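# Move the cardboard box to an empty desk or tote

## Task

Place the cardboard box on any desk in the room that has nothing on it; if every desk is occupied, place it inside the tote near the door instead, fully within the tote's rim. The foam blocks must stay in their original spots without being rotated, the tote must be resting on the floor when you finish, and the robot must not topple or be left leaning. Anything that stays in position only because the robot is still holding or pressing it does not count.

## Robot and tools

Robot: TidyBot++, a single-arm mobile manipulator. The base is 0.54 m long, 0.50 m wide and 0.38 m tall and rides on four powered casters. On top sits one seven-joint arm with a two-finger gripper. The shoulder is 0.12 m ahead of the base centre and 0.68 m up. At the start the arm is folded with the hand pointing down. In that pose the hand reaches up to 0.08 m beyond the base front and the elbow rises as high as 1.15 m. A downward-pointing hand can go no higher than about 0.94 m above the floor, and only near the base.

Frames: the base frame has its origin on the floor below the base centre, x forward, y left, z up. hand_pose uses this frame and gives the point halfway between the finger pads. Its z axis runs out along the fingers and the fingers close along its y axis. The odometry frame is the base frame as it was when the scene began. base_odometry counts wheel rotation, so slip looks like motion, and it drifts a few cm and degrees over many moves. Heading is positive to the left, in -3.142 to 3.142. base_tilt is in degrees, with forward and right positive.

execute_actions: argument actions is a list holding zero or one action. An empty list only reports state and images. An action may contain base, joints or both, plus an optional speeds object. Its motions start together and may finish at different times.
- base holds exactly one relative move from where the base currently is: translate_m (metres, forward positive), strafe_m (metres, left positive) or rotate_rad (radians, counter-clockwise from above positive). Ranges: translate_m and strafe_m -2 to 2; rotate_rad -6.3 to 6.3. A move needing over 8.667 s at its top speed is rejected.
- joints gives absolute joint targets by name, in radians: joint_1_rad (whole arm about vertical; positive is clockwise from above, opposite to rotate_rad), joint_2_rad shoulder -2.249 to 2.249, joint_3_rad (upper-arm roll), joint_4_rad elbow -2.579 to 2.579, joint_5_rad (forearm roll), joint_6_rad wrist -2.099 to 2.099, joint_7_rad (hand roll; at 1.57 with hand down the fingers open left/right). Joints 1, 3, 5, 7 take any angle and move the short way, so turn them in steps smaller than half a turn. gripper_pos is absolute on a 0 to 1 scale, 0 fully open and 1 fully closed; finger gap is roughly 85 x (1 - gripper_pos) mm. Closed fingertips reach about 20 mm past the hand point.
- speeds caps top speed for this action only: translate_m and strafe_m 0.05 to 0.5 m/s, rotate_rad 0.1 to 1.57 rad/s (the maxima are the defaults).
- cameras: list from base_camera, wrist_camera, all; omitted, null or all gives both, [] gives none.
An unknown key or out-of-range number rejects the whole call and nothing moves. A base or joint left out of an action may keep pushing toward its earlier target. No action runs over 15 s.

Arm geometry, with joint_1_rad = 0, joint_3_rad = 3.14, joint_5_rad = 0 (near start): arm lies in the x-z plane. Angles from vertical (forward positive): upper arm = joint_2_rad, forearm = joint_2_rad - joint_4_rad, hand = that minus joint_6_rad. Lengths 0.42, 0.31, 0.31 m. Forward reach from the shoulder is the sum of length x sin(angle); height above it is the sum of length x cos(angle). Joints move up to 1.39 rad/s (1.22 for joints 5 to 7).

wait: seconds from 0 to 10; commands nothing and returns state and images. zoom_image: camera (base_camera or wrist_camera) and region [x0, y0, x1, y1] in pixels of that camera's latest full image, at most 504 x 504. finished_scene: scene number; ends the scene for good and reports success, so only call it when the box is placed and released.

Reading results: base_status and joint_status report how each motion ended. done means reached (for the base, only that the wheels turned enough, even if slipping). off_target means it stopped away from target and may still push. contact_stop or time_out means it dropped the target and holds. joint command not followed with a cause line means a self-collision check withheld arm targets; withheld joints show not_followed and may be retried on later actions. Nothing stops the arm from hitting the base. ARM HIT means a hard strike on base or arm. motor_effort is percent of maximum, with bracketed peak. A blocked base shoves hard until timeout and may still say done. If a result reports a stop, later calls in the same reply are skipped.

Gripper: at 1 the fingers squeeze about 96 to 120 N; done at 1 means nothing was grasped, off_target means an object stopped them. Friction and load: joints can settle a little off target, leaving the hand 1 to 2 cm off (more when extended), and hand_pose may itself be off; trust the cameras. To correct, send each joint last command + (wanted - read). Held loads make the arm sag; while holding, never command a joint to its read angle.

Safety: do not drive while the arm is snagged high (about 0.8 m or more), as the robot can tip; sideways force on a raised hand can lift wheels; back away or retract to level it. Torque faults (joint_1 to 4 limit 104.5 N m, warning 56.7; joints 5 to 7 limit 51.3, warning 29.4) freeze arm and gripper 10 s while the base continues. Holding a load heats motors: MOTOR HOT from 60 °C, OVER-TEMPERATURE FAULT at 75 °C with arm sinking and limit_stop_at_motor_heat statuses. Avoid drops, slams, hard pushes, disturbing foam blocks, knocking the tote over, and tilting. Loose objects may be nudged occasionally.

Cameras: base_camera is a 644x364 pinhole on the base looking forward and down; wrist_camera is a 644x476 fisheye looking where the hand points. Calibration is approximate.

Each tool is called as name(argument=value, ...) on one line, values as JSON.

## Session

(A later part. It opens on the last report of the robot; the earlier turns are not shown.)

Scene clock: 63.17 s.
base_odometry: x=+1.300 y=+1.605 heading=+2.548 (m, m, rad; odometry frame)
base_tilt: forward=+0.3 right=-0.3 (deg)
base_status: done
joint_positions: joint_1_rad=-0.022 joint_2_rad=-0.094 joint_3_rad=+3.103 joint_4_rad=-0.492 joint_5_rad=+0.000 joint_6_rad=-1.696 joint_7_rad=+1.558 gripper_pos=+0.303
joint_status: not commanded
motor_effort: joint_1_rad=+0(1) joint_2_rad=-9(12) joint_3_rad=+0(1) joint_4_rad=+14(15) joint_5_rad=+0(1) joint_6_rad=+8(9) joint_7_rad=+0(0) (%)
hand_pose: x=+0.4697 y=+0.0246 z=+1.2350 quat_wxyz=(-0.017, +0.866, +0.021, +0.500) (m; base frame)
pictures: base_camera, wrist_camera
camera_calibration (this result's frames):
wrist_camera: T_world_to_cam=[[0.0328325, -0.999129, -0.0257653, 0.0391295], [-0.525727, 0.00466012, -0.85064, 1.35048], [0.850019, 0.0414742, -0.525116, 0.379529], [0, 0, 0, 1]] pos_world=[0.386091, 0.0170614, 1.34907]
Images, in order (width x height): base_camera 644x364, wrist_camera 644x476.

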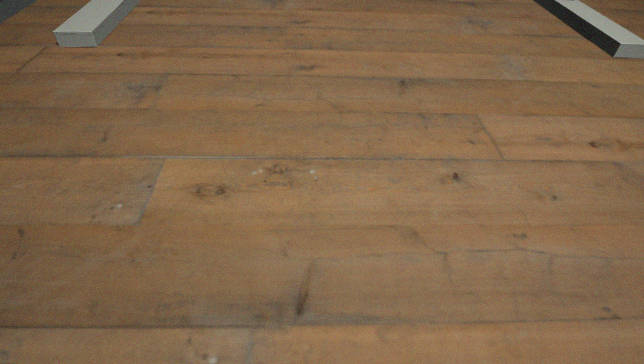

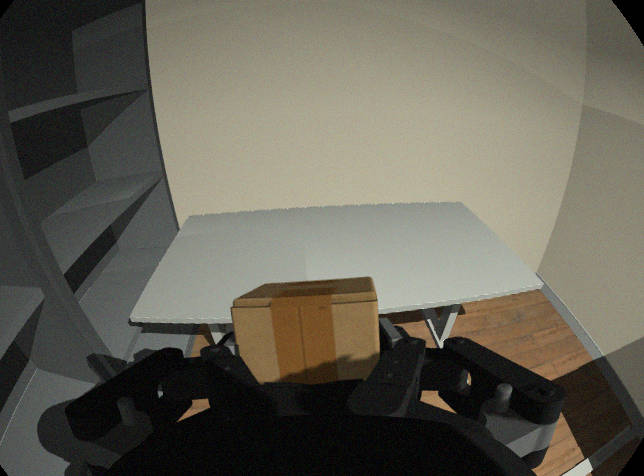

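execute_actions(actions=[{"base":{"translate_m":0.52},"joints":{"joint_2_rad":0.5,"joint_4_rad":-0.42,"joint_6_rad":-2.05}}])

execute_actions(actions=[{"joints":{"joint_2_rad":0.62,"joint_4_rad":-0.52,"joint_6_rad":-2.0}}], cameras=["wrist_camera"])

Scene clock: 65.93 s.
base_odometry: x=+0.868 y=+1.896 heading=+2.548 (m, m, rad; odometry frame)
base_tilt: forward=+0.4 right=-0.3 (deg)
base_status: done
joint_positions: joint_1_rad=-0.022 joint_2_rad=+0.519 joint_3_rad=+3.103 joint_4_rad=-0.445 joint_5_rad=+0.000 joint_6_rad=-2.019 joint_7_rad=+1.558 gripper_pos=+0.303
joint_status: all done
motor_effort: joint_1_rad=+0(0) joint_2_rad=-36(44) joint_3_rad=+0(1) joint_4_rad=+17(20) joint_5_rad=+0(0) joint_6_rad=+2(9) joint_7_rad=+0(0) (%)
hand_pose: x=+0.6339 y=+0.0255 z=+0.9193 quat_wxyz=(-0.012, +0.997, +0.020, +0.079) (m; base frame)
pictures: base_camera, wrist_camera
camera_calibration (this result's frames):
wrist_camera: T_world_to_cam=[[0.0153454, -0.999752, -0.0161328, 0.0287135], [-0.99174, -0.0131636, -0.127588, 0.799428], [0.127344, 0.0179574, -0.991696, 0.961839], [0, 0, 0, 1]] pos_world=[0.6699, 0.0219576, 1.05631]
Images, in order (width x height): base_camera 644x364, wrist_camera 644x476.

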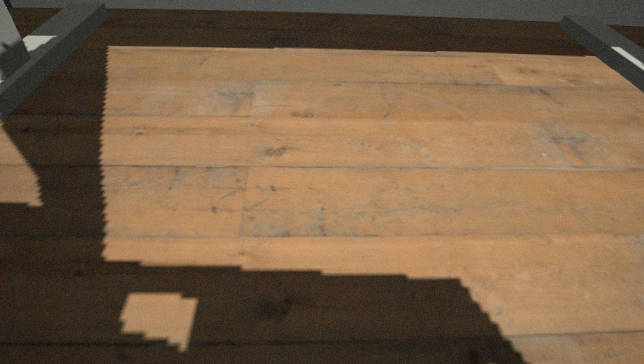

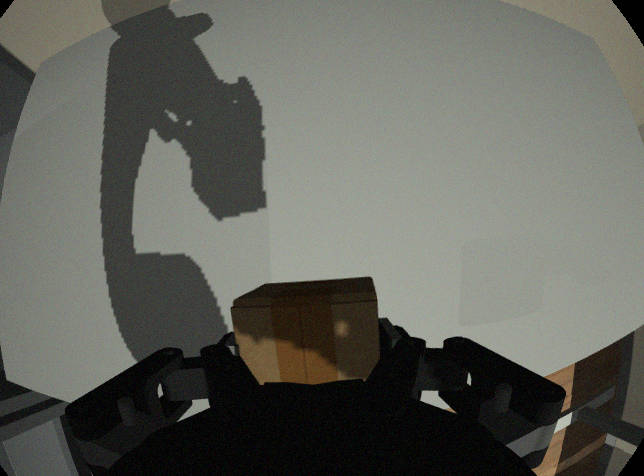

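Scene clock: 67.03 s.
base_odometry: x=+0.868 y=+1.896 heading=+2.548 (m, m, rad; odometry frame)
base_tilt: forward=+0.4 right=-0.4 (deg)
base_status: not commanded
joint_positions: joint_1_rad=-0.022 joint_2_rad=+0.628 joint_3_rad=+3.103 joint_4_rad=-0.509 joint_5_rad=+0.000 joint_6_rad=-2.019 joint_7_rad=+1.558 gripper_pos=+0.303
joint_status: all done
motor_effort: joint_1_rad=+0(0) joint_2_rad=-40(45) joint_3_rad=-1(1) joint_4_rad=+18(19) joint_5_rad=+0(0) joint_6_rad=+0(1) joint_7_rad=+0(0) (%)
hand_pose: x=+0.6459 y=+0.0258 z=+0.8435 quat_wxyz=(-0.011, +1.000, +0.020, -0.008) (m; base frame)
pictures: wrist_camera
camera_calibration (this result's frames):
wrist_camera: T_world_to_cam=[[0.01418, -0.999818, -0.0127784, 0.0255713], [-0.998875, -0.0147425, 0.0450632, 0.660628], [-0.0452433, 0.012125, -0.998902, 1.00278], [0, 0, 0, 1]] pos_world=[0.704892, 0.0231473, 0.972233]
Images, in order (width x height): wrist_camera 644x476.

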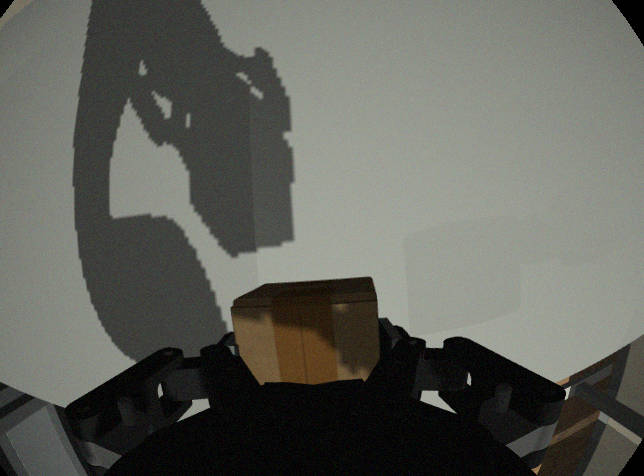

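execute_actions(actions=[{"base":{"translate_m":0.12}}], cameras=[])

execute_actions(actions=[{"joints":{"joint_2_rad":0.63,"joint_4_rad":-0.66,"joint_6_rad":-1.85}}], cameras=["wrist_camera"])

Scene clock: 68.53 s.
base_odometry: x=+0.769 y=+1.963 heading=+2.549 (m, m, rad; odometry frame)
base_tilt: forward=+0.4 right=-0.4 (deg)
base_status: done
joint_positions: joint_1_rad=-0.022 joint_2_rad=+0.630 joint_3_rad=+3.103 joint_4_rad=-0.509 joint_5_rad=+0.000 joint_6_rad=-2.019 joint_7_rad=+1.558 gripper_pos=+0.303
joint_status: not commanded
motor_effort: joint_1_rad=+0(1) joint_2_rad=-42(45) joint_3_rad=-1(1) joint_4_rad=+18(19) joint_5_rad=+0(0) joint_6_rad=-1(1) joint_7_rad=+0(0) (%)
hand_pose: x=+0.6461 y=+0.0258 z=+0.8428 quat_wxyz=(-0.011, +1.000, +0.020, -0.008) (m; base frame)
pictures: none
No camera images: the call's "cameras" was empty. Leave "cameras" out to get every camera's image.

Scene clock: 69.57 s.
base_odometry: x=+0.769 y=+1.963 heading=+2.549 (m, m, rad; odometry frame)
base_tilt: forward=+0.3 right=-0.4 (deg)
base_status: not commanded
joint_positions: joint_1_rad=-0.022 joint_2_rad=+0.631 joint_3_rad=+3.103 joint_4_rad=-0.645 joint_5_rad=+0.000 joint_6_rad=-1.878 joint_7_rad=+1.558 gripper_pos=+0.303
joint_status: all done
motor_effort: joint_1_rad=+0(0) joint_2_rad=-41(44) joint_3_rad=-1(1) joint_4_rad=+19(19) joint_5_rad=+0(0) joint_6_rad=+0(1) joint_7_rad=+0(0) (%)
hand_pose: x=+0.6630 y=+0.0276 z=+0.8019 quat_wxyz=(-0.011, +1.000, +0.020, -0.007) (m; base frame)
pictures: wrist_camera
camera_calibration (this result's frames):
wrist_camera: T_world_to_cam=[[0.0140933, -0.999817, -0.0129483, 0.0267986], [-0.998966, -0.0146389, 0.0430534, 0.681343], [-0.043235, 0.0123281, -0.998989, 0.960701], [0, 0, 0, 1]] pos_world=[0.721796, 0.0249241, 0.930742]
Images, in order (width x height): wrist_camera 644x476.

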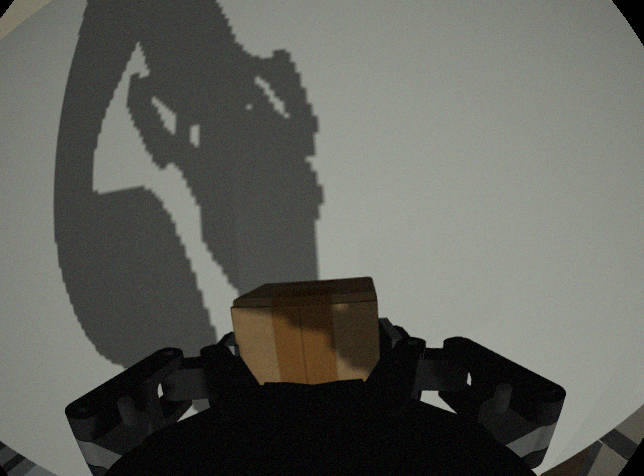

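Nearly touching; lower a little more.

execute_actions(actions=[{"joints":{"joint_4_rad":-0.76,"joint_6_rad":-1.75}}], cameras=["wrist_camera"])

Scene clock: 70.53 s.
base_odometry: x=+0.769 y=+1.963 heading=+2.549 (m, m, rad; odometry frame)
base_tilt: forward=+0.4 right=-0.3 (deg)
base_status: not commanded
joint_positions: joint_1_rad=-0.022 joint_2_rad=+0.632 joint_3_rad=+3.103 joint_4_rad=-0.746 joint_5_rad=+0.000 joint_6_rad=-1.779 joint_7_rad=+1.558 gripper_pos=+0.303
joint_status: all done
motor_effort: joint_1_rad=+0(0) joint_2_rad=-42(44) joint_3_rad=-1(1) joint_4_rad=+19(19) joint_5_rad=+0(0) joint_6_rad=-1(0) joint_7_rad=+0(0) (%)
hand_pose: x=+0.6704 y=+0.0287 z=+0.7707 quat_wxyz=(-0.011, +1.000, +0.020, -0.008) (m; base frame)
pictures: wrist_camera
camera_calibration (this result's frames):
wrist_camera: T_world_to_cam=[[0.0140969, -0.999817, -0.0128956, 0.0273358], [-0.998875, -0.0146654, 0.0451042, 0.688394], [-0.0452851, 0.0122452, -0.998899, 0.931139], [0, 0, 0, 1]] pos_world=[0.7294, 0.0260243, 0.899417]
Images, in order (width x height): wrist_camera 644x476.

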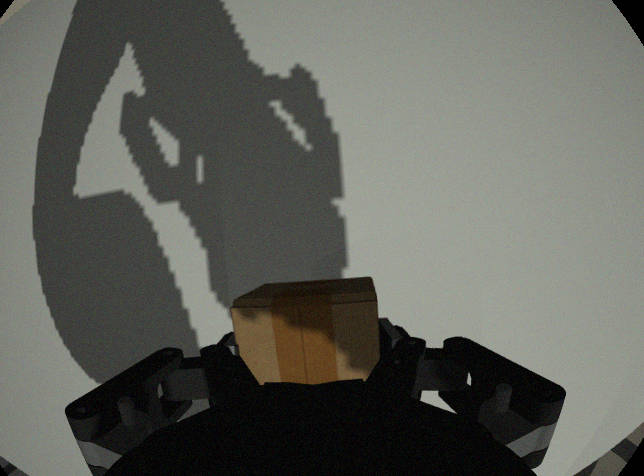

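Still free; desk is lower.

execute_actions(actions=[{"joints":{"joint_4_rad":-0.85,"joint_6_rad":-1.66}}], cameras=[])

execute_actions(actions=[{"joints":{"joint_2_rad":0.67,"joint_4_rad":-0.88,"joint_6_rad":-1.6}}], cameras=["wrist_camera"])

Scene clock: 71.77 s.
base_odometry: x=+0.769 y=+1.963 heading=+2.549 (m, m, rad; odometry frame)
base_tilt: forward=+0.4 right=-0.4 (deg)
base_status: not commanded
joint_positions: joint_1_rad=-0.022 joint_2_rad=+0.629 joint_3_rad=+3.103 joint_4_rad=-0.831 joint_5_rad=+0.000 joint_6_rad=-1.689 joint_7_rad=+1.558 gripper_pos=+0.303
joint_status: all done
motor_effort: joint_1_rad=+0(1) joint_2_rad=-40(43) joint_3_rad=-1(1) joint_4_rad=+18(20) joint_5_rad=+0(1) joint_6_rad=+0(1) joint_7_rad=+0(1) (%)
hand_pose: x=+0.6753 y=+0.0296 z=+0.7461 quat_wxyz=(-0.011, +1.000, +0.020, -0.004) (m; base frame)
pictures: none
No camera images: the call's "cameras" was empty. Leave "cameras" out to get every camera's image.

Scene clock: 72.47 s.
base_odometry: x=+0.769 y=+1.963 heading=+2.549 (m, m, rad; odometry frame)
base_tilt: forward=+0.4 right=-0.4 (deg)
base_status: not commanded
joint_positions: joint_1_rad=-0.022 joint_2_rad=+0.627 joint_3_rad=+3.103 joint_4_rad=-0.837 joint_5_rad=+0.000 joint_6_rad=-1.648 joint_7_rad=+1.558 gripper_pos=+0.303
joint_status: joint_2_rad off_target (ended at +0.627, target +0.670); joint_4_rad off_target (ended at -0.837, target -0.880); the others done
motor_effort: joint_1_rad=+0(1) joint_2_rad=-31(41) joint_3_rad=+0(1) joint_4_rad=+15(19) joint_5_rad=+1(1) joint_6_rad=+3(3) joint_7_rad=+0(0) (%)
hand_pose: x=+0.6862 y=+0.0302 z=+0.7454 quat_wxyz=(-0.012, +1.000, +0.020, +0.014) (m; base frame)
pictures: wrist_camera
camera_calibration (this result's frames):
wrist_camera: T_world_to_cam=[[0.0138312, -0.9998, -0.0144534, 0.0296314], [-0.999904, -0.0138484, 0.00109514, 0.738824], [-0.00129508, 0.0144369, -0.999895, 0.87709], [0, 0, 0, 1]] pos_world=[0.739479, 0.0271946, 0.876617]
Images, in order (width x height): wrist_camera 644x476.

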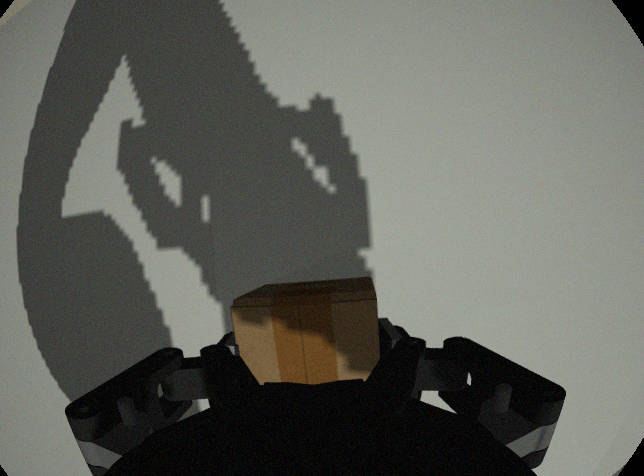

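execute_actions(actions=[{"joints":{"gripper_pos":0,"joint_2_rad":0.63,"joint_4_rad":-0.85}}], cameras=[])

execute_actions(actions=[{"joints":{"joint_2_rad":0.35,"joint_6_rad":-1.85}}], cameras=["wrist_camera"])

Scene clock: 73.63 s.
base_odometry: x=+0.769 y=+1.963 heading=+2.549 (m, m, rad; odometry frame)
base_tilt: forward=+0.4 right=-0.3 (deg)
base_status: not commanded
joint_positions: joint_1_rad=-0.022 joint_2_rad=+0.627 joint_3_rad=+3.103 joint_4_rad=-0.837 joint_5_rad=+0.000 joint_6_rad=-1.630 joint_7_rad=+1.558 gripper_pos=+0.000
joint_status: all done
motor_effort: joint_1_rad=+0(1) joint_2_rad=-41(42) joint_3_rad=-1(1) joint_4_rad=+19(19) joint_5_rad=+0(1) joint_6_rad=-1(2) joint_7_rad=+0(0) (%)
hand_pose: x=+0.6918 y=+0.0305 z=+0.7453 quat_wxyz=(-0.012, +0.999, +0.020, +0.023) (m; base frame)
pictures: none
No camera images: the call's "cameras" was empty. Leave "cameras" out to get every camera's image.

Scene clock: 75.20 s.
base_odometry: x=+0.769 y=+1.963 heading=+2.549 (m, m, rad; odometry frame)
base_tilt: forward=+0.3 right=-0.4 (deg)
base_status: not commanded
joint_positions: joint_1_rad=-0.022 joint_2_rad=+0.343 joint_3_rad=+3.103 joint_4_rad=-0.837 joint_5_rad=+0.000 joint_6_rad=-1.824 joint_7_rad=+1.558 gripper_pos=+0.000
joint_status: all done
motor_effort: joint_1_rad=+1(0) joint_2_rad=-31(44) joint_3_rad=-1(1) joint_4_rad=+19(20) joint_5_rad=+0(0) joint_6_rad=+1(1) joint_7_rad=+0(0) (%)
hand_pose: x=+0.5927 y=+0.0264 z=+0.8893 quat_wxyz=(-0.009, +0.997, +0.022, +0.068) (m; base frame)
pictures: wrist_camera
camera_calibration (this result's frames):
wrist_camera: T_world_to_cam=[[0.0182513, -0.999792, -0.00912876, 0.0218073], [-0.994158, -0.0171754, -0.106563, 0.73757], [0.106384, 0.0110203, -0.994264, 0.952212], [0, 0, 0, 1]] pos_world=[0.631562, 0.0239772, 1.02555]
Images, in order (width x height): wrist_camera 644x476.

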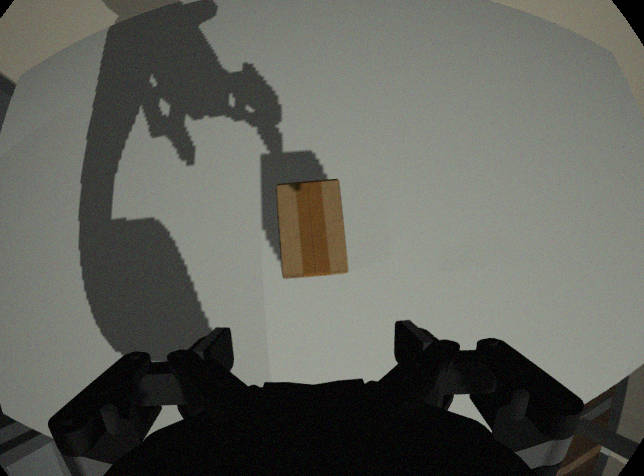

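finished_scene(scene=2)

The scene is finished: the task was done.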